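# Lift clothes rail off wall hooks onto counter

## Task

Unhook the clothes rail from both wall hooks and set it down lying flat on the counter. Its long axis must be no more than 30° away from parallel with the wall, and its centre must sit horizontally between the two hooks, 18 to 28 cm away from the wall. Release it and move the gripper away. The rail must stay there on its own after release, since anything held in place only by the robot does not count. It fails if the gripper still holds the rail at the end, or if anything is pushed or dropped off the table.

## Robot and tools

Robot: one 7-joint arm with a two-finger parallel gripper. Joint order is waist, shoulder, upper arm roll, elbow, forearm roll, wrist pitch, wrist roll. The fingers point along the gripper's +z axis and close along its y axis.

Scene frame: origin on the table surface directly under the arm base, +z up, +y to the left when facing along +x. Positions are in metres. The base may be slightly tilted, and the reported hand position gets less accurate the farther the arm reaches.

Tool execute_actions. It takes "actions", a list holding zero or one item, and an optional "pictures" boolean (images come by default).
- An empty list sends nothing and just reports the state.
- A move item is {"rows": [...], "steps": n}. It has 1 to 15 rows and steps from 1 to 15 (default 15). Each step lasts 1/30 s. One row is used per step, and the last row is repeated if steps outnumber rows.
- Each row is 8 numbers. The first 7 are absolute joint target angles in radians, in the joint order above, on the same scale as the Joint positions line. They are targets, not offsets. The 8th is the gripper opening command, from -1 (closed) to +1 (fully open, pad gap 0.084 m).
- A wait item is {"steps": n} with no rows, n up to 300. It sends no command and returns once that many steps have passed since the previous result. The operator's own reply time counts toward this.

Stated joint ranges (rad): waist -6.283..6.283, shoulder -2.059..2.094, upper arm roll -6.283..6.283, elbow -0.192..3.927, forearm roll -6.283..6.283, wrist pitch -1.693..3.142, wrist roll -6.283..6.283. A call is refused outright if a target goes more than 0.010 beyond a range end and farther out than that joint's last reported angle. The real stops may differ by up to 0.010 rad. A target past a real stop is cut off at the stop, and a "joint sent to its limit" line may follow, possibly about an earlier move. If that line does not appear, it does not prove there is room left.

Motion: joint targets ramp at up to 3.14 rad/s, take 0.16 s to reach that speed, and are coordinated so all joints arrive together. On each step the target is clamped to within 0.623 rad of the measured angle. If the commanded pose would place the hand more than 70 mm from where it is, all targets are pulled back proportionally. Between calls the arm keeps heading to the last row sent. It gives up once motion nearly stops or blocks, or after a HELD step, but finger motion continues.

Result lines:
- The state gives end_effector_position (m), end_effector_quat_wxyz, and linear and angular velocities in the scene frame. The position is the point between the closed finger pads, about 2 cm behind the tips, and the tips reach about 10 mm farther as the fingers close.
- Joint positions and Joint velocities list the 7 joints (rad, rad/s), then the pad gap (m, m/s).
- grip_measured is the measured opening on the -1..1 command scale.
- Joint torques are the drives' total output in joint order. They are offset, scaled and noisy, and are nonzero even in free air.
- "joint command not followed" means the clearance check altered or blocked targets. Mount blocks and posts count as part of the arm.
- HELD marks steps on which a row, or part of it, was not sent.
- MOTOR HOT warns from 65 °C. At 80 °C an OVER-TEMPERATURE FAULT brakes the arm until it cools. Holding loads heats the motors, even while idle.

Gripping: to hold the rail, command an opening well below grip_measured; a lower command squeezes harder, up to about 24 N per pad. A fast close can overshoot that force and even spring the fingers open. Sending the grip_measured value back holds only lightly, and wide parts may slip. Expect occasional brief tugs on the held rail or pushes on loose items.

Torque fault: if contact torque hits a joint's load limit, the arm stops, backs that joint off slightly, pauses 10 s and drops the rest of the call. Limits (N m): waist 45.5, shoulder 45.5, upper arm roll 27.3, elbow 27.3, forearm roll 27.3, wrist pitch 18.2, wrist roll 18.2. The weight of a carried object adds to the load.

Cameras: cam_high and cam_low, each 672x504, with pinhole plus radial calibration given as K, D and T_world_to_cam (world to camera, metres). The calibration may be off by roughly 2.3° and 9 mm. zoom_image takes "camera" (cam_high or cam_low) and "region" [x0, y0, x1, y1] in image pixels, origin at top left, at most 504x504. It returns a finer view of that camera's latest image.

finished_scene takes "scene", the current scene's integer number. The next task arrives in its result. The simulation keeps running while the operator writes, and faster, smoother, low-effort motion is preferred.

Avoid: lifting the rail unevenly so it slips off a hook or drops, slamming or dragging it onto the counter, pressing hard into the wall or counter, knocking anything off the table, and leaving the gripper closed on the rail. Open fully and back away before finishing.

Each tool is called after "Call:" by a JSON object that holds its "op" and its "data".

## Session

Call:
{"op": "execute_actions", "data": {"actions": []}}

Scene clock: 0.00 s of 4700.00 s.
end_effector_position=(+0.2268, -0.3959, +0.3472) grip_measured=+1.00 end_effector_quat_wxyz=(-0.203, -0.154, +0.948, +0.191) end_effector_velocity=(+0.001, +0.000, -0.000) end_effector_angular_velocity=(+0.001, -0.000, +0.001)
Joint positions: [-1.036  0.566 -0.065  1.584  0.069  1.576  1.481  0.084]
Joint velocities: [ 0.    -0.     0.001 -0.     0.    -0.     0.    -0.   ]
Joint torques (N m, as the arm reports them, + toward a larger angle): no reading
Motor temperatures (°C, as the motors report them): [28 29 27 29 27 29 27]

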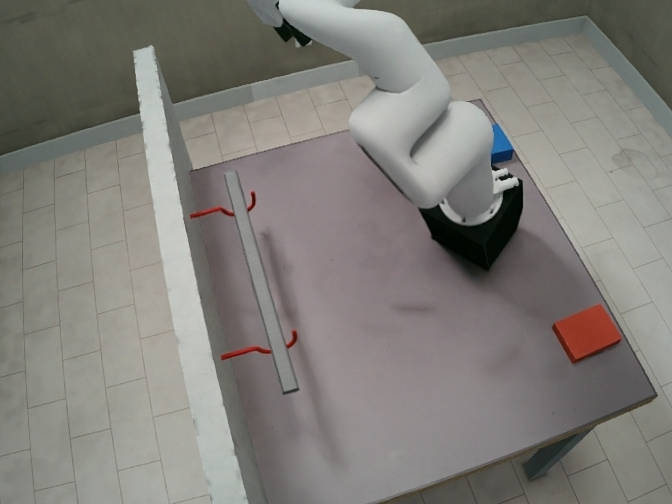

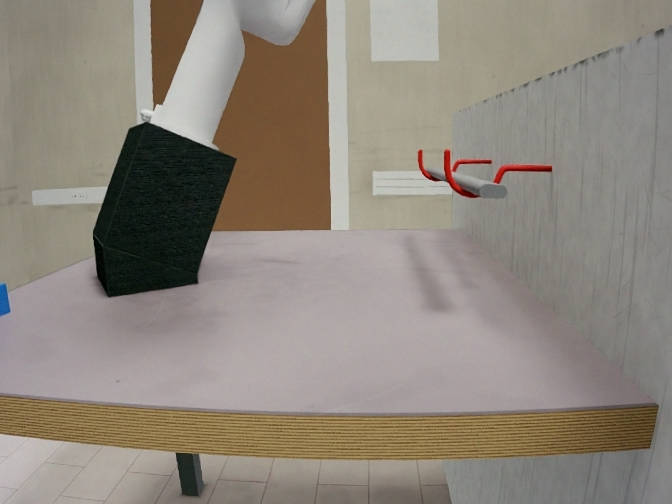

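Call:
{"op": "execute_actions", "data": {"actions": [{"rows":[[0.1,0.566,-0.065,1.584,0.069,1.576,1.481,1]],"steps":15}]}}

Call:
{"op": "execute_actions", "data": {"actions": [{"rows":[[0.1,0.566,-0.065,1.584,0.069,1.576,1.481,1]],"steps":15}]}}

Scene clock: 10.37 s of 4700.00 s.
end_effector_position=(+0.3448, -0.3225, +0.2866) grip_measured=+1.00 end_effector_quat_wxyz=(-0.257, -0.297, +0.894, +0.214) end_effector_velocity=(+0.251, +0.227, -0.147) end_effector_angular_velocity=(+0.260, +0.184, +0.726)
Joint positions: [-0.71   0.566 -0.064  1.584  0.069  1.576  1.481  0.084]
Joint velocities: [ 0.791 -0.     0.002  0.     0.001  0.    -0.001  0.   ]
Joint torques (N m, as the arm reports them, + toward a larger angle): [-13.38 -21.36 -11.75  11.89  -0.81  -0.01  -0.17]
Motor temperatures (°C, as the motors report them): [28 31 29 33 27 29 27]
Steps of this call (steps 1 to 90: nothing new was sent; then 6.87 s passed at rest; steps 91 to 105: all 15 steps of this action). Readings (joint positions):
91: [-1.036 0.566 -0.065 1.584 0.069 1.576 1.481]
92: [-1.034 0.566 -0.065 1.584 0.068 1.576 1.481]
94: [-1.008 0.566 -0.073 1.583 0.068 1.576 1.481]
98: [-0.894 0.566 -0.063 1.584 0.069 1.576 1.481]
105: the state above

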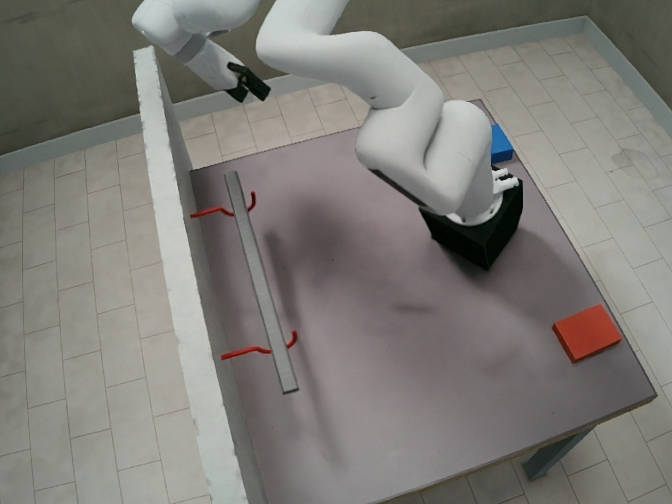

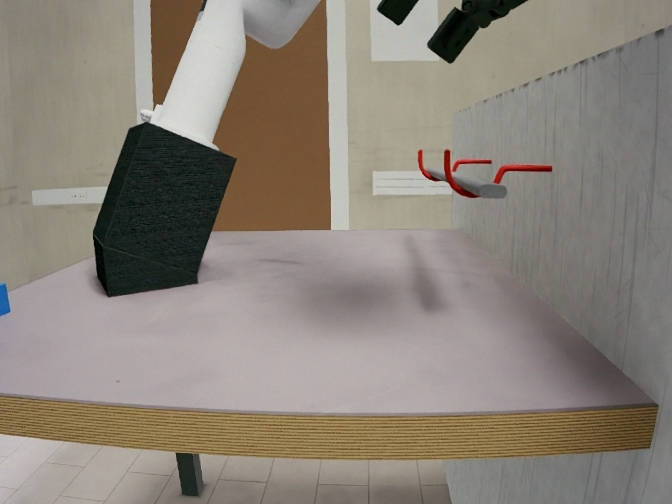

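Scene clock: 20.80 s of 4700.00 s.
end_effector_position=(+0.4114, -0.2413, +0.2443) grip_measured=+1.00 end_effector_quat_wxyz=(-0.311, -0.399, +0.834, +0.221) end_effector_velocity=(+0.000, +0.000, -0.000) end_effector_angular_velocity=(+0.000, +0.000, +0.000)
Joint positions: [-0.399  0.564 -0.128  1.581  0.064  1.582  1.483  0.084]
Joint velocities: [ 0. -0.  0.  0.  0.  0.  0.  0.]
Joint torques (N m, as the arm reports them, + toward a larger angle): [-11.59 -22.2  -11.6   11.33  -1.03   0.24  -0.2 ]
Motor temperatures (°C, as the motors report them): [29 33 29 34 27 29 27]
TORQUE FAULT: the external load on joint 3 (upper arm roll) reached its load limit, and the arm stopped for 10 seconds. The arm's remaining commands of this call were not run. Joint 3 (upper arm roll) moved back by up to 3 degrees. The arm holds there, with its grip as last carried out, and accepts commands again: back off and push less far. The arm stops again, at the same cost, whenever a joint's load reaches its limit.
The stop began at step 13 of this call (marked STOPPED below). From that step on the arm followed nothing that you had sent. 3 steps, steps kept back included, did not run and will not run. Nothing is kept back now, and the robot has no last target.
Steps of this call (steps 1 to 12: the first 12 steps of this action; steps 13 to 313: the stop). Readings (joint positions):
1: [-0.684 0.566 -0.064 1.584 0.069 1.576 1.481]
2: [-0.658 0.566 -0.064 1.584 0.069 1.576 1.481]
4: [-0.605 0.566 -0.064 1.584 0.069 1.576 1.481]
8: [-0.500 0.566 -0.064 1.584 0.069 1.576 1.481]
13: [-0.398 0.562 -0.080 1.580 0.062 1.584 1.483] STOPPED
313: the state above

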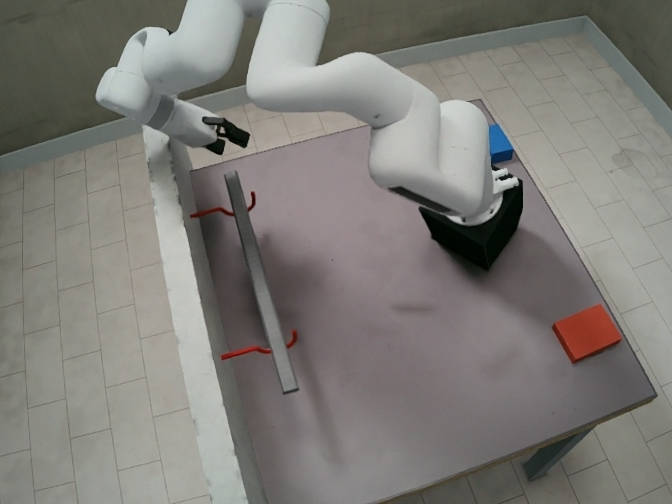

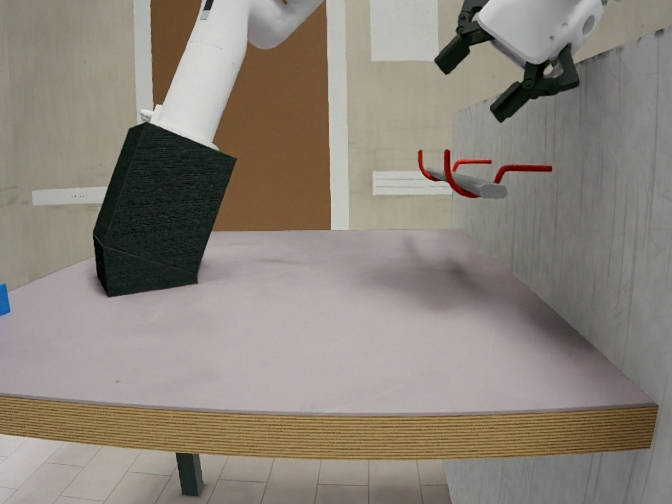

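Call:
{"op": "execute_actions", "data": {"actions": [{"rows":[[-0.399,0.25,-0.128,1.2,0.064,1.0,1.483,1]],"steps":15}]}}

Scene clock: 24.97 s of 4700.00 s.
end_effector_position=(+0.4539, -0.2677, +0.2654) grip_measured=+1.00 end_effector_quat_wxyz=(-0.208, -0.460, +0.863, +0.009) end_effector_velocity=(-0.006, +0.001, -0.019) end_effector_angular_velocity=(-0.085, -0.133, +0.067)
Joint positions: [-0.399  0.263 -0.127  1.222  0.064  1.03   1.483  0.084]
Joint velocities: [ 0.006 -0.109  0.012 -0.239 -0.    -0.303  0.002 -0.   ]
Joint torques (N m, as the arm reports them, + toward a larger angle): [-10.47 -16.67 -11.74  12.63  -0.37  -0.73  -0.12]
Motor temperatures (°C, as the motors report them): [29 33 30 35 27 29 27]
Steps of this call (steps 1 to 90: nothing new was sent; then 0.67 s passed at rest; steps 91 to 105: all 15 steps of this action). Readings (joint positions):
91: [-0.399 0.564 -0.128 1.581 0.064 1.582 1.483]
92: [-0.399 0.563 -0.127 1.580 0.064 1.579 1.483]
94: [-0.399 0.547 -0.127 1.558 0.064 1.545 1.483]
98: [-0.399 0.418 -0.127 1.400 0.064 1.307 1.483]
105: the state above

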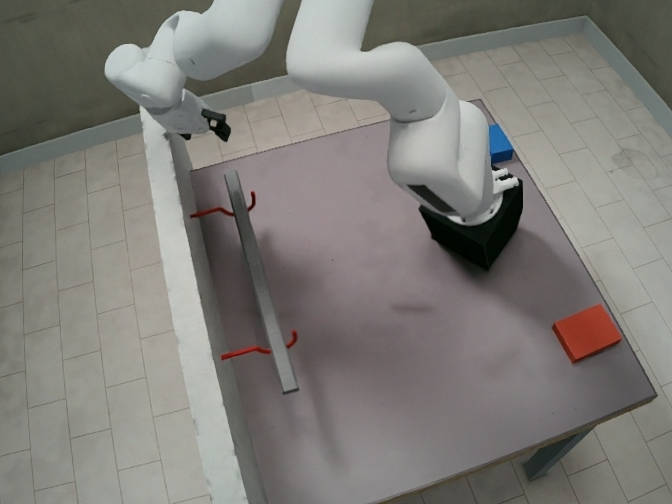

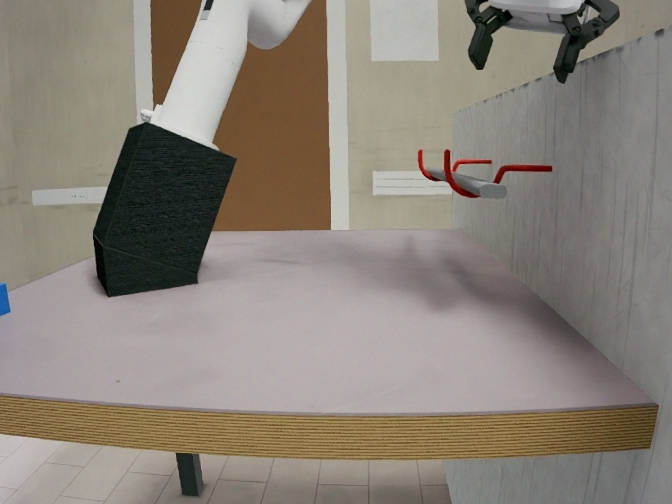

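Call:
{"op": "execute_actions", "data": {"actions": [{"rows":[[0.05,0.0,-0.128,1.0,0.064,1.0,1.483,1]],"steps":15}]}}

Scene clock: 40.43 s of 4700.00 s.
end_effector_position=(+0.4640, -0.2141, +0.2693) grip_measured=+1.00 end_effector_quat_wxyz=(-0.203, -0.503, +0.840, +0.002) end_effector_velocity=(+0.000, +0.001, -0.000) end_effector_angular_velocity=(-0.000, -0.000, -0.002)
Joint positions: [-0.227  0.145 -0.205  1.115  0.059  1.006  1.486  0.084]
Joint velocities: [ 0.001 -0.     0.001 -0.     0.     0.     0.003 -0.   ]
Joint torques (N m, as the arm reports them, + toward a larger angle): [ -8.49 -18.34 -10.53  12.1   -0.23  -0.66  -0.36]
Motor temperatures (°C, as the motors report them): [29 33 30 37 27 30 27]
TORQUE FAULT: the external load on joint 3 (upper arm roll) reached its load limit, and the arm stopped for 10 seconds. The arm's remaining commands of this call were not run. Joint 3 (upper arm roll) moved back by up to 3 degrees. The arm holds there, with its grip as last carried out, and accepts commands again: back off and push less far. The arm stops again, at the same cost, whenever a joint's load reaches its limit.
The stop began at step 111 of this call (marked STOPPED below). From that step on the arm followed nothing that you had sent. 5 steps, steps kept back included, did not run and will not run. Nothing is kept back now, and the robot has no last target.
Steps of this call (steps 1 to 30: the robot went on to your last target; steps 31 to 100: nothing new was sent; then 1.77 s passed at rest; steps 101 to 110: the first 10 steps of this action; steps 111 to 411: the stop). Readings (joint positions):
101: [-0.399 0.250 -0.128 1.200 0.064 1.000 1.483]
102: [-0.397 0.249 -0.129 1.199 0.064 1.000 1.483]
104: [-0.370 0.233 -0.135 1.184 0.064 1.000 1.483]
108: [-0.270 0.172 -0.139 1.139 0.061 1.004 1.485]
111: [-0.224 0.140 -0.154 1.112 0.058 1.009 1.488] STOPPED
411: the state above

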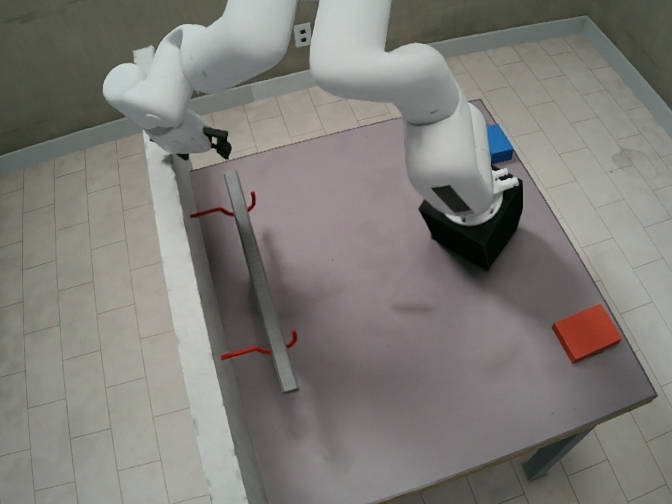

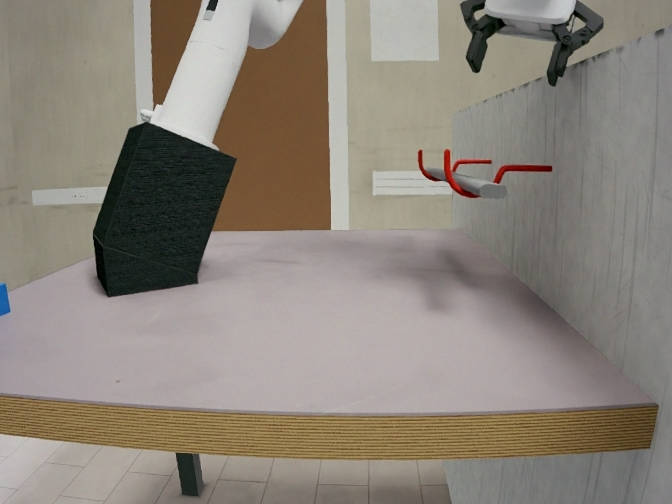

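Call:
{"op": "execute_actions", "data": {"actions": [{"rows":[[-0.227,-0.3,-0.205,1.115,0.059,1.4,1.486,1]],"steps":15}]}}

Scene clock: 43.53 s of 4700.00 s.
end_effector_position=(+0.4535, -0.1398, +0.4063) grip_measured=+1.00 end_effector_quat_wxyz=(-0.160, -0.516, +0.842, +0.007) end_effector_velocity=(-0.083, +0.183, +0.305) end_effector_angular_velocity=(+0.125, -0.165, +0.075)
Joint positions: [-0.227 -0.216 -0.205  1.116  0.059  1.324  1.486  0.084]
Joint velocities: [-0.001 -0.845 -0.003  0.005  0.     0.73  -0.001  0.   ]
Joint torques (N m, as the arm reports them, + toward a larger angle): [ -4.85 -11.34  -8.28  13.02  -0.44  -0.92  -0.27]
Motor temperatures (°C, as the motors report them): [29 33 30 37 27 30 27]
Steps of this call (steps 1 to 78: nothing new was sent; steps 79 to 93: all 15 steps of this action). Readings (joint positions):
79: [-0.227 0.145 -0.205 1.115 0.059 1.006 1.486]
80: [-0.227 0.143 -0.205 1.115 0.059 1.008 1.486]
82: [-0.227 0.116 -0.204 1.110 0.059 1.038 1.486]
86: [-0.227 -0.010 -0.205 1.117 0.059 1.142 1.486]
93: the state above

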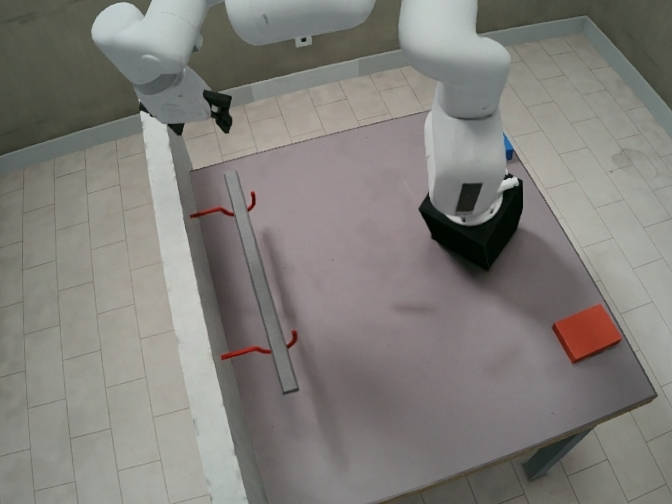

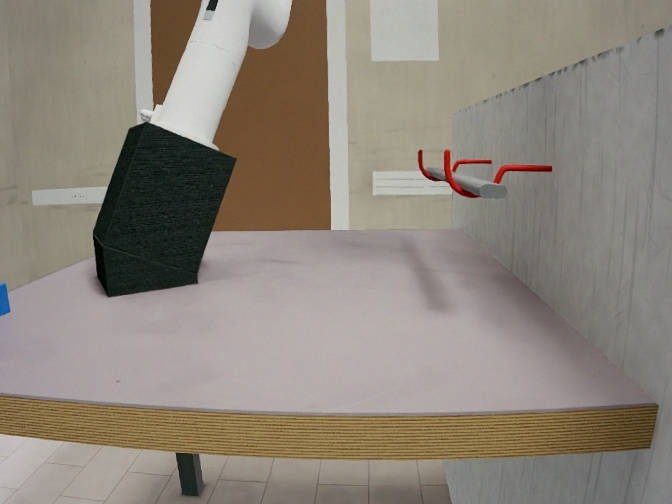

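Now above the wall; rotate the waist.

Call:
{"op": "execute_actions", "data": {"actions": [{"rows":[[0.2,-0.3,-0.205,1.115,0.059,1.4,1.486,1]],"steps":15}]}}

Scene clock: 46.33 s of 4700.00 s.
end_effector_position=(+0.4805, +0.0156, +0.3870) grip_measured=+1.00 end_effector_quat_wxyz=(-0.155, -0.665, +0.728, +0.058) end_effector_velocity=(+0.017, +0.238, -0.070) end_effector_angular_velocity=(+0.194, +0.157, +0.575)
Joint positions: [ 0.151 -0.3   -0.202  1.115  0.059  1.4    1.486  0.084]
Joint velocities: [ 0.573  0.005  0.055 -0.005  0.005  0.003 -0.002 -0.   ]
Joint torques (N m, as the arm reports them, + toward a larger angle): [-13.59 -15.43 -12.37  14.22  -0.77  -0.58  -0.26]
Motor temperatures (°C, as the motors report them): [29 33 30 38 27 30 27]
Steps of this call (steps 1 to 30: the robot went on to your last target; steps 31 to 69: nothing new was sent; steps 70 to 84: all 15 steps of this action). Readings (joint positions):
70: [-0.227 -0.300 -0.205 1.115 0.059 1.400 1.486]
71: [-0.225 -0.300 -0.206 1.115 0.059 1.400 1.486]
73: [-0.195 -0.301 -0.211 1.115 0.058 1.400 1.486]
77: [-0.062 -0.300 -0.203 1.115 0.059 1.400 1.486]
84: the state above

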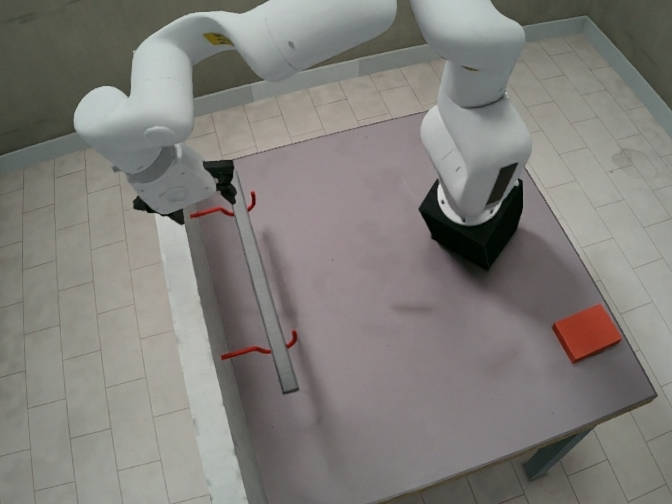

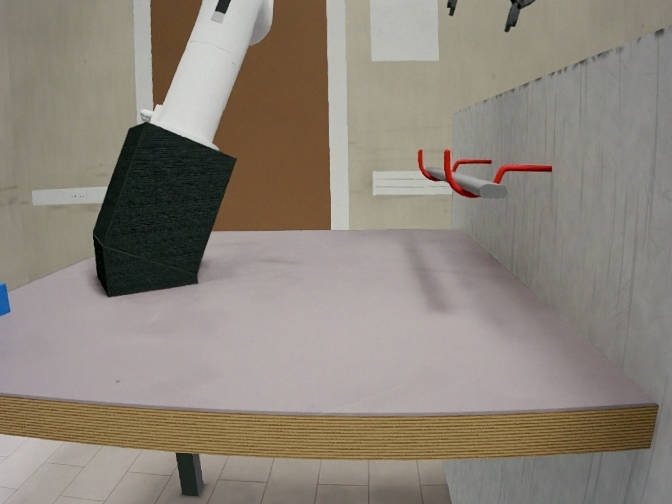

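Call:
{"op": "execute_actions", "data": {"actions": [{"rows":[[0.35,0.1,-0.205,1.115,0.059,1.05,1.486,1]],"steps":15}]}}

Scene clock: 61.57 s of 4700.00 s.
end_effector_position=(+0.5301, +0.0458, +0.3117) grip_measured=+1.00 end_effector_quat_wxyz=(+0.149, +0.709, -0.688, -0.036) end_effector_velocity=(-0.000, -0.001, +0.000) end_effector_angular_velocity=(+0.000, +0.000, +0.000)
Joint positions: [ 0.291 -0.122 -0.216  1.141  0.055  1.187  1.486  0.084]
Joint velocities: [ 0.    -0.    -0.002  0.    -0.     0.    -0.002  0.   ]
Joint torques (N m, as the arm reports them, + toward a larger angle): [ -3.63 -17.34  -5.89  13.43  -0.37  -0.67  -0.24]
Motor temperatures (°C, as the motors report them): [28 33 29 39 27 30 27]
TORQUE FAULT: the external load on joint 2 (shoulder) reached its load limit, and the arm stopped for 10 seconds. The arm's remaining commands of this call were not run. Joint 2 (shoulder) moved back by up to 3 degrees. The arm holds there, with its grip as last carried out, and accepts commands again: back off and push less far. The arm stops again, at the same cost, whenever a joint's load reaches its limit.
The stop began at step 113 of this call (marked STOPPED below). From that step on the arm followed nothing that you had sent. 3 steps, steps kept back included, did not run and will not run. Nothing is kept back now, and the robot has no last target.
Steps of this call (steps 1 to 30: the robot went on to your last target; steps 31 to 100: nothing new was sent; then 1.47 s passed at rest; steps 101 to 112: the first 12 steps of this action; steps 113 to 413: the stop). Readings (joint positions):
101: [0.200 -0.300 -0.205 1.115 0.059 1.400 1.486]
102: [0.201 -0.298 -0.205 1.115 0.059 1.398 1.486]
104: [0.211 -0.272 -0.208 1.119 0.059 1.369 1.486]
108: [0.256 -0.151 -0.204 1.114 0.059 1.271 1.486]
113: [0.290 -0.073 -0.219 1.150 0.054 1.186 1.486] STOPPED
413: the state above

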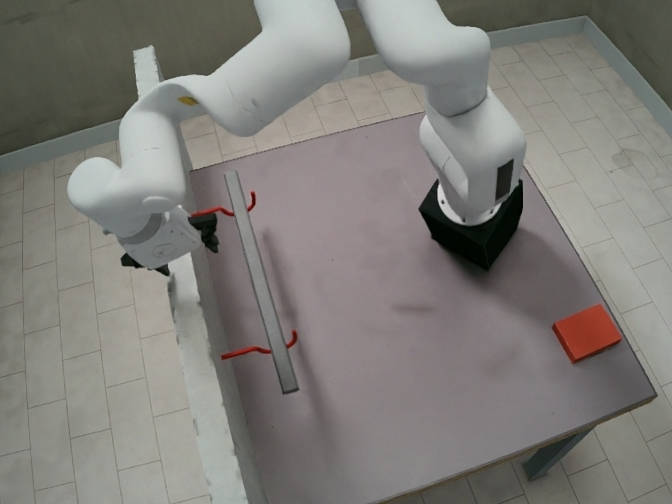

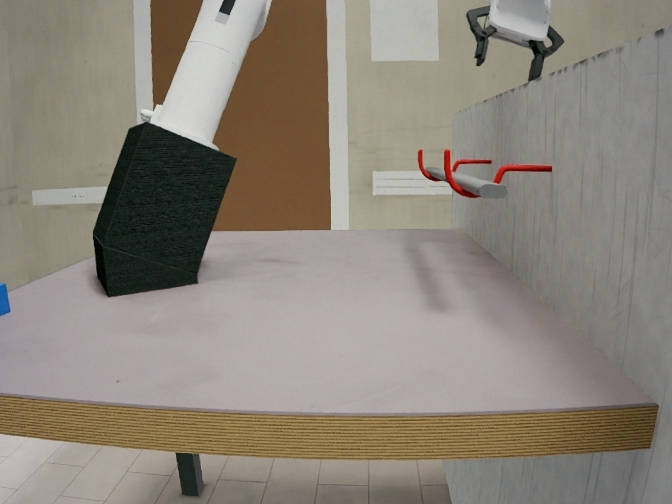

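Call:
{"op": "execute_actions", "data": {"actions": [{"rows":[[0.291,-0.122,-0.216,0.85,0.055,0.9,1.486,1]],"steps":15}]}}

Scene clock: 75.20 s of 4700.00 s.
end_effector_position=(+0.5444, +0.0437, +0.3064) grip_measured=+1.00 end_effector_quat_wxyz=(+0.122, +0.714, -0.689, -0.006) end_effector_velocity=(+0.000, +0.000, -0.000) end_effector_angular_velocity=(-0.000, -0.001, -0.000)
Joint positions: [ 0.29  -0.132 -0.216  1.104  0.056  1.08   1.486  0.084]
Joint velocities: [-0.    -0.     0.001  0.    -0.    -0.     0.001 -0.   ]
Joint torques (N m, as the arm reports them, + toward a larger angle): [ -3.43 -17.3   -5.98  13.6   -0.28  -0.69  -0.34]
Motor temperatures (°C, as the motors report them): [28 33 29 40 27 30 27]
TORQUE FAULT: the external load on joint 4 (elbow) reached its load limit, and the arm stopped for 10 seconds. The arm's remaining commands of this call were not run. Joint 4 (elbow) moved back by up to 3 degrees. The arm holds there, with its grip as last carried out, and accepts commands again: back off and push less far. The arm stops again, at the same cost, whenever a joint's load reaches its limit.
The stop began at step 97 of this call (marked STOPPED below). From that step on the arm followed nothing that you had sent. 9 steps, steps kept back included, did not run and will not run. Nothing is kept back now, and the robot has no last target.
Steps of this call (steps 1 to 90: nothing new was sent; then 0.40 s passed at rest; steps 91 to 96: the first 6 steps of this action; steps 97 to 397: the stop). Readings (joint positions):
91: [0.291 -0.122 -0.216 1.141 0.055 1.187 1.486]
92: [0.291 -0.122 -0.216 1.139 0.055 1.184 1.486]
94: [0.291 -0.124 -0.216 1.111 0.055 1.150 1.486]
97: [0.290 -0.138 -0.217 1.053 0.056 1.076 1.486] STOPPED
98: [0.290 -0.136 -0.217 1.055 0.056 1.077 1.486]
397: the state above

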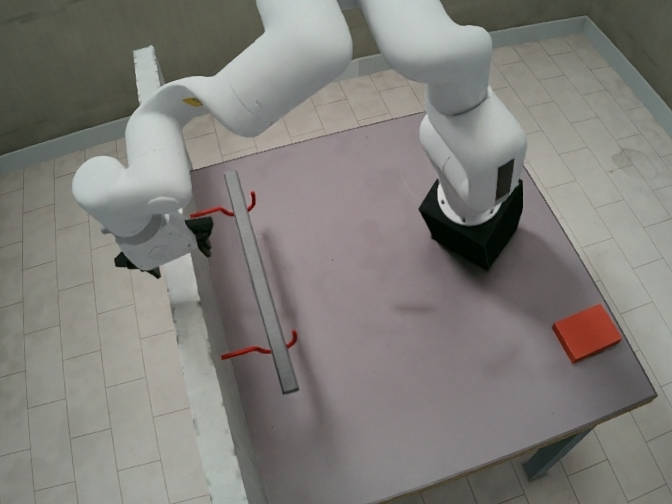

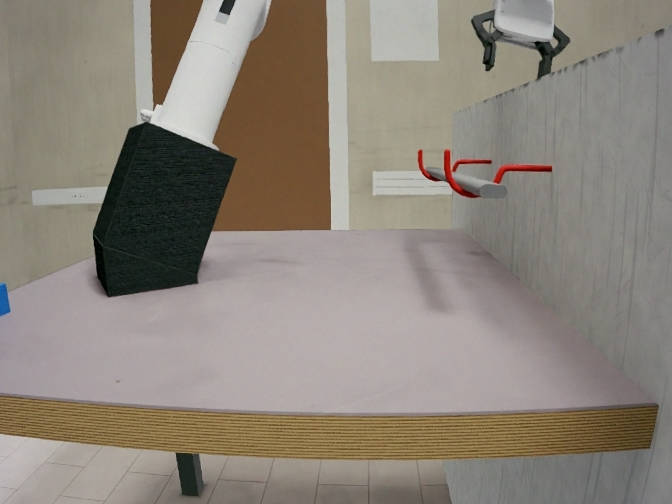

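Back off: shoulder back first.

Call:
{"op": "execute_actions", "data": {"actions": [{"rows":[[0.29,-0.5,-0.216,1.104,0.056,1.45,1.486,1]],"steps":15}], "pictures": false}}

Call:
{"op": "execute_actions", "data": {"actions": [{"rows":[[0.29,-0.5,-0.216,0.8,0.056,1.15,1.486,1]],"steps":15}]}}

Scene clock: 81.07 s of 4700.00 s.
end_effector_position=(+0.4807, +0.0742, +0.4366) grip_measured=+1.00 end_effector_quat_wxyz=(+0.094, +0.723, -0.684, -0.035) end_effector_velocity=(-0.087, +0.023, +0.143) end_effector_angular_velocity=(+0.086, -0.027, +0.020)
Joint positions: [ 0.29  -0.47  -0.217  1.107  0.056  1.415  1.486  0.084]
Joint velocities: [-0.005 -0.379 -0.008  0.021 -0.     0.364  0.001 -0.   ]
Joint torques (N m, as the arm reports them, + toward a larger angle): [-0.81 -3.99 -2.73 10.67 -0.12 -0.87 -0.32]
Motor temperatures (°C, as the motors report them): [28 33 29 40 27 30 27]
Steps of this call (steps 1 to 90: nothing new was sent; then 2.37 s passed at rest; steps 91 to 105: all 15 steps of this action). Readings (joint positions):
91: [0.290 -0.132 -0.216 1.104 0.056 1.080 1.486]
92: [0.290 -0.134 -0.216 1.104 0.056 1.083 1.486]
94: [0.291 -0.161 -0.216 1.100 0.056 1.116 1.486]
98: [0.290 -0.287 -0.216 1.107 0.056 1.234 1.486]
105: the state above

Scene clock: 81.57 s of 4700.00 s.
end_effector_position=(+0.4457, +0.0601, +0.3468) grip_measured=+1.00 end_effector_quat_wxyz=(+0.099, +0.718, -0.688, -0.040) end_effector_velocity=(+0.005, -0.004, -0.013) end_effector_angular_velocity=(+0.001, -0.074, +0.001)
Joint positions: [ 0.29  -0.499 -0.216  0.812  0.056  1.161  1.486  0.084]
Joint velocities: [-0.003 -0.027 -0.001 -0.075  0.    -0.123  0.     0.   ]
Joint torques (N m, as the arm reports them, + toward a larger angle): [ -1.54 -11.55  -2.93  14.6   -0.04  -0.68  -0.29]
Motor temperatures (°C, as the motors report them): [28 33 29 40 27 30 27]
Steps of this call (steps 1 to 15: all 15 steps of this action). Readings (joint positions):
1: [0.290 -0.480 -0.217 1.107 0.056 1.425 1.486]
2: [0.290 -0.486 -0.217 1.104 0.056 1.430 1.486]
4: [0.290 -0.492 -0.216 1.075 0.056 1.407 1.486]
8: [0.290 -0.492 -0.216 0.924 0.056 1.273 1.486]
15: the state above

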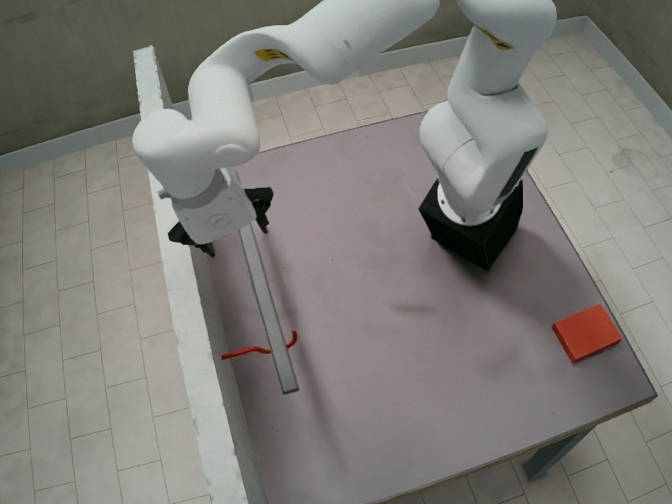

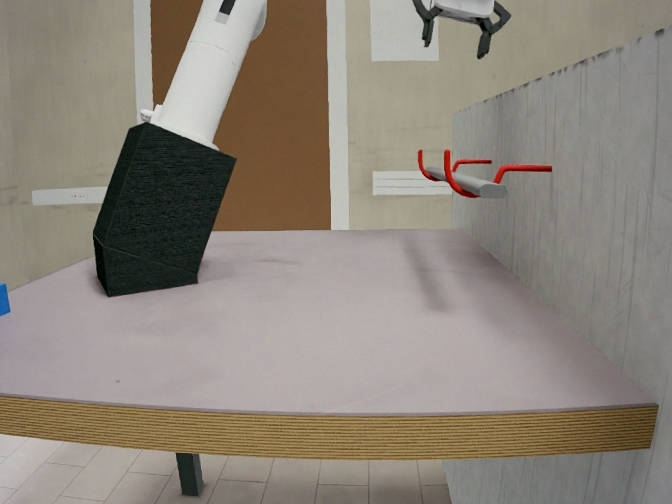

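Call:
{"op": "execute_actions", "data": {"actions": [{"rows":[[0.29,-0.31,-0.216,0.56,0.056,0.72,1.486,1]],"steps":15}]}}

Scene clock: 86.73 s of 4700.00 s.
end_effector_position=(+0.4165, +0.0287, +0.2244) grip_measured=+1.00 end_effector_quat_wxyz=(+0.118, +0.709, -0.695, -0.022) end_effector_velocity=(-0.009, -0.022, -0.063) end_effector_angular_velocity=(-0.041, -0.079, -0.000)
Joint positions: [ 0.29  -0.321 -0.216  0.573  0.056  0.752  1.486  0.084]
Joint velocities: [-0.002  0.115 -0.001 -0.137  0.    -0.328  0.002  0.   ]
Joint torques (N m, as the arm reports them, + toward a larger angle): [ -2.52 -14.68  -3.84  13.17  -0.09  -1.07  -0.39]
Motor temperatures (°C, as the motors report them): [28 32 29 41 27 30 27]
Steps of this call (steps 1 to 30: the robot went on to your last target; steps 31 to 100: nothing new was sent; then 1.33 s passed at rest; steps 101 to 115: all 15 steps of this action). Readings (joint positions):
101: [0.290 -0.500 -0.216 0.800 0.056 1.150 1.486]
102: [0.290 -0.499 -0.216 0.799 0.056 1.147 1.486]
104: [0.290 -0.488 -0.216 0.785 0.056 1.113 1.486]
108: [0.290 -0.416 -0.216 0.693 0.056 0.961 1.486]
115: the state above

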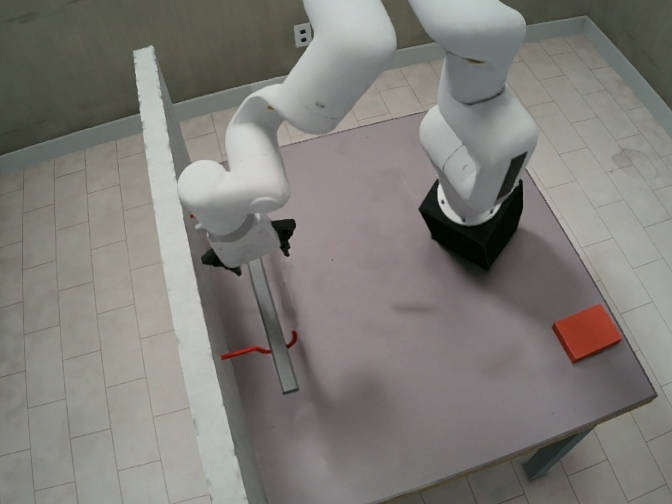

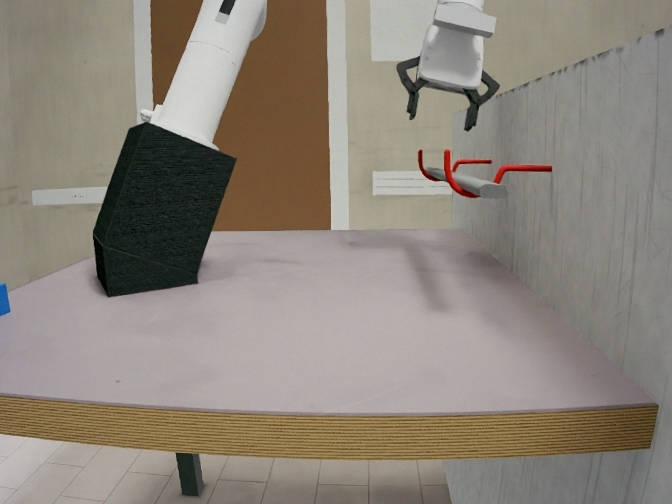

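Call:
{"op": "execute_actions", "data": {"actions": [{"rows":[[0.29,-0.17,-0.216,0.44,0.056,0.47,1.486,1]],"steps":15}]}}

Scene clock: 91.00 s of 4700.00 s.
end_effector_position=(+0.3820, +0.0047, +0.1594) grip_measured=+1.00 end_effector_quat_wxyz=(+0.133, +0.705, -0.697, -0.005) end_effector_velocity=(-0.003, -0.004, -0.009) end_effector_angular_velocity=(-0.009, -0.016, +0.003)
Joint positions: [ 0.29  -0.174 -0.216  0.444  0.056  0.476  1.486  0.084]
Joint velocities: [ 0.     0.025 -0.    -0.023  0.    -0.064  0.     0.   ]
Joint torques (N m, as the arm reports them, + toward a larger angle): [ -2.55 -12.25  -4.44   8.47   0.15  -0.81  -0.28]
Motor temperatures (°C, as the motors report them): [28 32 28 40 27 30 27]
Steps of this call (steps 1 to 30: the robot went on to your last target; steps 31 to 100: nothing new was sent; then 0.43 s passed at rest; steps 101 to 115: all 15 steps of this action). Readings (joint positions):
101: [0.290 -0.310 -0.216 0.560 0.056 0.720 1.486]
102: [0.290 -0.309 -0.216 0.559 0.056 0.717 1.486]
104: [0.290 -0.294 -0.216 0.547 0.056 0.683 1.486]
108: [0.290 -0.206 -0.216 0.469 0.056 0.541 1.486]
115: the state above

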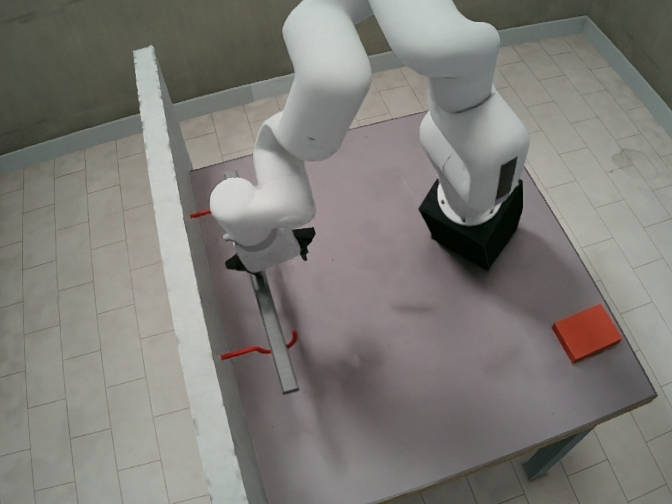

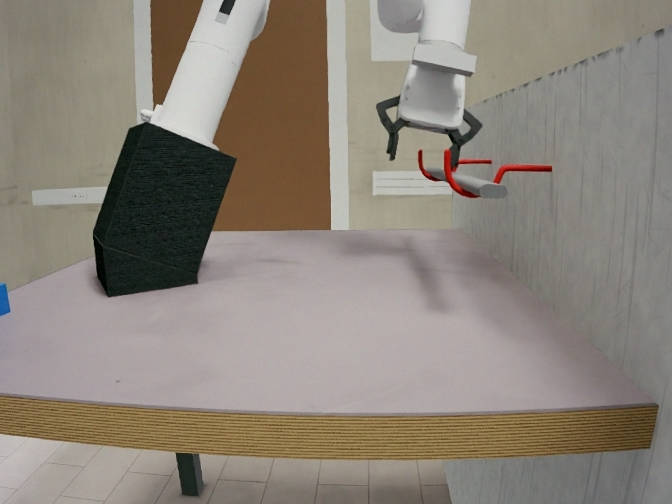

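Call:
{"op": "execute_actions", "data": {"actions": [{"rows":[[0.29,-0.28,-0.216,0.36,0.056,0.51,1.486,1]],"steps":15}]}}

Scene clock: 96.73 s of 4700.00 s.
end_effector_position=(+0.3544, +0.0129, +0.1693) grip_measured=+1.00 end_effector_quat_wxyz=(+0.130, +0.705, -0.697, -0.019) end_effector_velocity=(+0.000, +0.001, +0.003) end_effector_angular_velocity=(+0.004, -0.009, -0.000)
Joint positions: [ 0.29  -0.277 -0.216  0.361  0.056  0.51   1.486  0.084]
Joint velocities: [-0.001 -0.019 -0.001 -0.007  0.     0.003  0.001 -0.   ]
Joint torques (N m, as the arm reports them, + toward a larger angle): [-1.78 -9.94 -3.39  8.82  0.11 -0.71 -0.37]
Motor temperatures (°C, as the motors report them): [28 32 28 38 27 30 27]
Steps of this call (steps 1 to 15: the robot went on to your last target; steps 16 to 90: nothing new was sent; then 2.23 s passed at rest; steps 91 to 105: all 15 steps of this action). Readings (joint positions):
91: [0.290 -0.170 -0.216 0.440 0.056 0.470 1.486]
92: [0.290 -0.172 -0.216 0.439 0.056 0.471 1.486]
94: [0.290 -0.199 -0.217 0.416 0.056 0.483 1.486]
98: [0.290 -0.260 -0.217 0.367 0.056 0.506 1.486]
105: the state above

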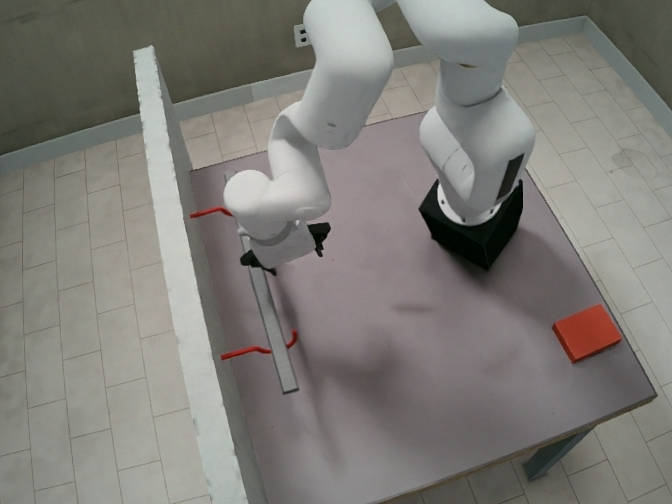

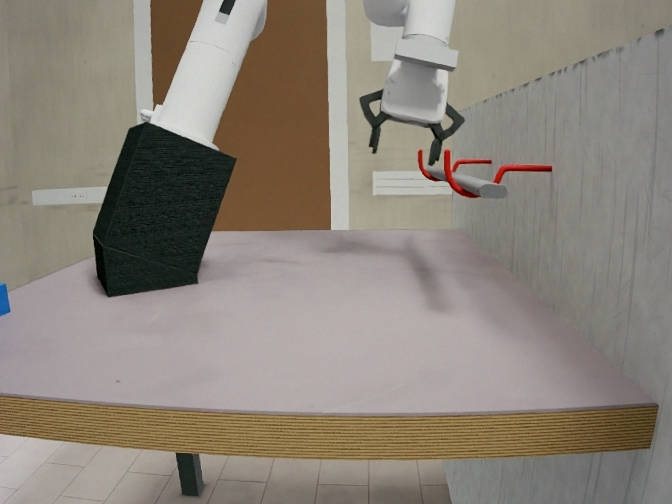

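Call:
{"op": "execute_actions", "data": {"actions": [{"rows":[[0.29,-0.277,-0.216,0.63,0.056,0.78,1.486,1]],"steps":15}], "pictures": false}}

Call:
{"op": "execute_actions", "data": {"actions": [{"rows":[[0.29,0.0,-0.216,0.63,0.056,0.5,1.486,1]],"steps":15}]}}

Scene clock: 103.37 s of 4700.00 s.
end_effector_position=(+0.4262, +0.0266, +0.2227) grip_measured=+1.00 end_effector_quat_wxyz=(+0.126, +0.707, -0.695, -0.025) end_effector_velocity=(+0.003, +0.002, +0.010) end_effector_angular_velocity=(+0.002, +0.045, -0.007)
Joint positions: [ 0.29  -0.277 -0.216  0.62   0.056  0.771  1.486  0.084]
Joint velocities: [ 0.     0.011 -0.001  0.059 -0.     0.094  0.001  0.   ]
Joint torques (N m, as the arm reports them, + toward a larger angle): [ -2.31 -12.84  -4.13  11.33  -0.11  -0.9   -0.32]
Motor temperatures (°C, as the motors report them): [28 31 28 37 27 30 27]
Steps of this call (steps 1 to 15: the robot went on to your last target; steps 16 to 90: nothing new was sent; then 3.13 s passed at rest; steps 91 to 105: all 15 steps of this action). Readings (joint positions):
91: [0.290 -0.280 -0.216 0.360 0.056 0.510 1.486]
92: [0.290 -0.280 -0.216 0.362 0.056 0.513 1.486]
94: [0.290 -0.278 -0.216 0.390 0.056 0.548 1.486]
98: [0.290 -0.279 -0.216 0.538 0.056 0.683 1.486]
105: the state above

Scene clock: 103.87 s of 4700.00 s.
end_effector_position=(+0.4316, -0.0055, +0.1457) grip_measured=+1.00 end_effector_quat_wxyz=(+0.147, +0.705, -0.694, +0.003) end_effector_velocity=(+0.014, -0.008, -0.012) end_effector_angular_velocity=(-0.017, -0.044, +0.010)
Joint positions: [ 0.29  -0.008 -0.216  0.631  0.056  0.508  1.486  0.084]
Joint velocities: [-0.001  0.057 -0.001  0.015  0.    -0.085  0.001  0.   ]
Joint torques (N m, as the arm reports them, + toward a larger angle): [ -3.18 -14.92  -5.66   8.43   0.1   -0.74  -0.36]
Motor temperatures (°C, as the motors report them): [28 31 28 37 27 30 27]
Steps of this call (steps 1 to 15: all 15 steps of this action). Readings (joint positions):
1: [0.290 -0.277 -0.216 0.622 0.056 0.774 1.486]
2: [0.290 -0.275 -0.216 0.624 0.056 0.773 1.486]
4: [0.290 -0.247 -0.216 0.629 0.056 0.741 1.486]
8: [0.290 -0.089 -0.216 0.627 0.056 0.593 1.486]
15: the state above

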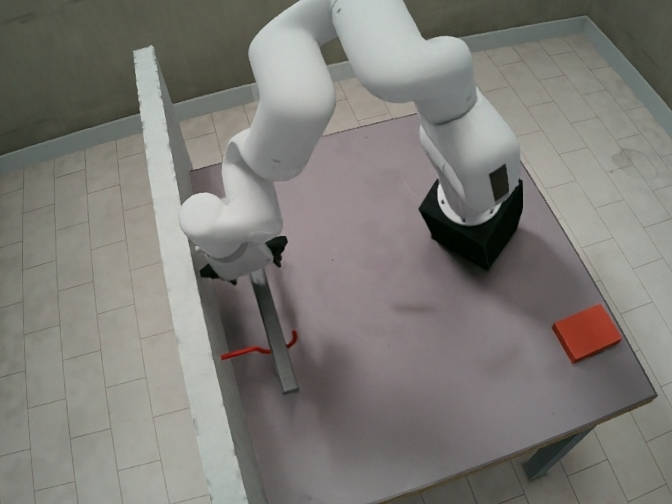

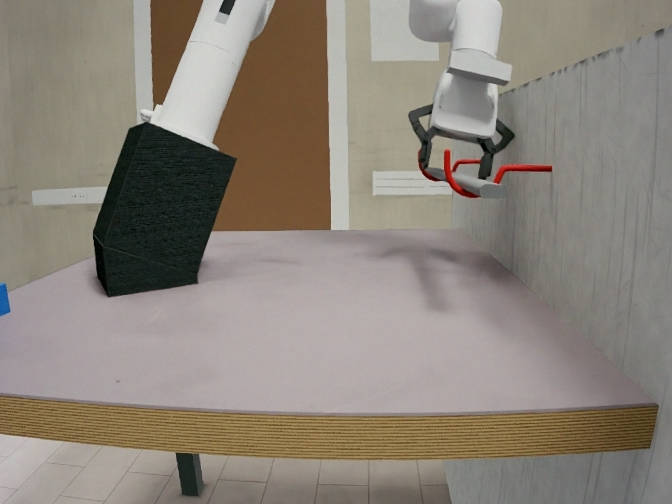

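Straddling. Go slightly lower, then close.

Call:
{"op": "execute_actions", "data": {"actions": [{"rows":[[0.29,0.08,-0.216,0.63,0.056,0.42,1.486,1]],"steps":12}], "pictures": false}}

Call:
{"op": "execute_actions", "data": {"actions": [{"rows":[[0.29,0.08,-0.216,0.63,0.056,0.42,1.486,0.3],[0.29,0.08,-0.216,0.63,0.056,0.42,1.486,0.3],[0.29,0.08,-0.216,0.63,0.056,0.42,1.486,0.3],[0.29,0.08,-0.216,0.63,0.056,0.42,1.486,0.3],[0.29,0.08,-0.216,0.63,0.056,0.42,1.486,-0.2],[0.29,0.08,-0.216,0.63,0.056,0.42,1.486,-0.2],[0.29,0.08,-0.216,0.63,0.056,0.42,1.486,-0.2],[0.29,0.08,-0.216,0.63,0.056,0.42,1.486,-0.2],[0.29,0.08,-0.216,0.63,0.056,0.42,1.486,-1]],"steps":15}]}}

Scene clock: 110.27 s of 4700.00 s.
end_effector_position=(+0.4272, -0.0164, +0.1211) grip_measured=+1.00 end_effector_quat_wxyz=(+0.155, +0.705, -0.691, +0.011) end_effector_velocity=(+0.007, -0.003, -0.003) end_effector_angular_velocity=(-0.006, -0.022, +0.005)
Joint positions: [ 0.29   0.077 -0.216  0.63   0.056  0.423  1.486  0.084]
Joint velocities: [-0.001  0.019 -0.001  0.008  0.    -0.033  0.    -0.   ]
Joint torques (N m, as the arm reports them, + toward a larger angle): [ -3.39 -15.5   -6.02   7.22   0.2   -0.4   -0.26]
Motor temperatures (°C, as the motors report them): [28 32 28 36 27 30 27]
Steps of this call (steps 1 to 15: the robot went on to your last target; steps 16 to 90: nothing new was sent; then 3.00 s passed at rest; steps 91 to 102: all 12 steps of this action). Readings (joint positions):
91: [0.290 0.000 -0.216 0.630 0.056 0.500 1.486]
92: [0.290 0.002 -0.216 0.630 0.056 0.497 1.486]
94: [0.290 0.026 -0.216 0.632 0.056 0.470 1.486]
98: [0.290 0.071 -0.216 0.628 0.056 0.433 1.486]
102: the state above

Scene clock: 110.77 s of 4700.00 s.
end_effector_position=(+0.4268, -0.0168, +0.1202) grip_measured=-0.35 end_effector_quat_wxyz=(+0.155, +0.705, -0.691, +0.012) end_effector_velocity=(+0.000, -0.001, -0.000) end_effector_angular_velocity=(-0.001, -0.002, -0.002)
Joint positions: [ 0.29   0.08  -0.216  0.63   0.056  0.42   1.486  0.029]
Joint velocities: [-0.001  0.001 -0.001  0.    -0.    -0.002  0.001  0.   ]
Joint torques (N m, as the arm reports them, + toward a larger angle): [ -3.58 -14.5   -6.16   8.04   0.23  -0.87  -0.27]
Motor temperatures (°C, as the motors report them): [28 32 28 36 27 30 27]
Steps of this call (steps 1 to 15: all 15 steps of this action). Readings (joint positions):
1: [0.290 0.078 -0.216 0.631 0.056 0.422 1.486]
2: [0.290 0.078 -0.216 0.631 0.056 0.421 1.486]
4: [0.290 0.079 -0.216 0.630 0.056 0.421 1.486]
8: [0.290 0.080 -0.216 0.630 0.056 0.420 1.486]
15: the state above

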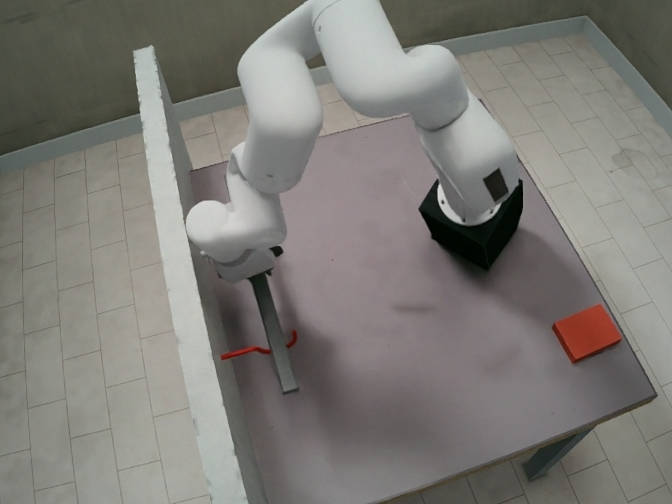

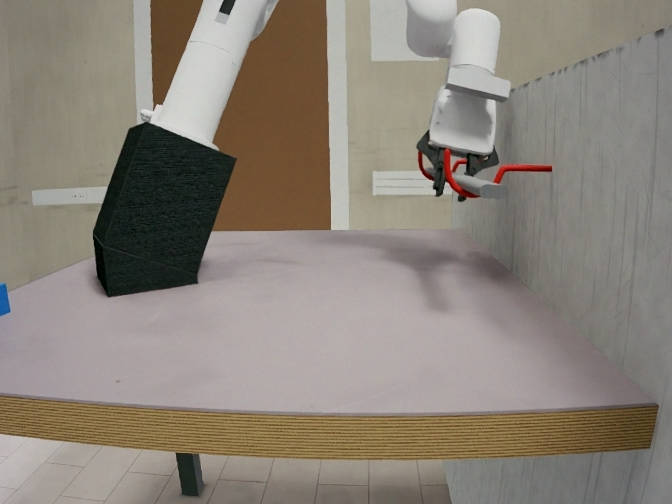

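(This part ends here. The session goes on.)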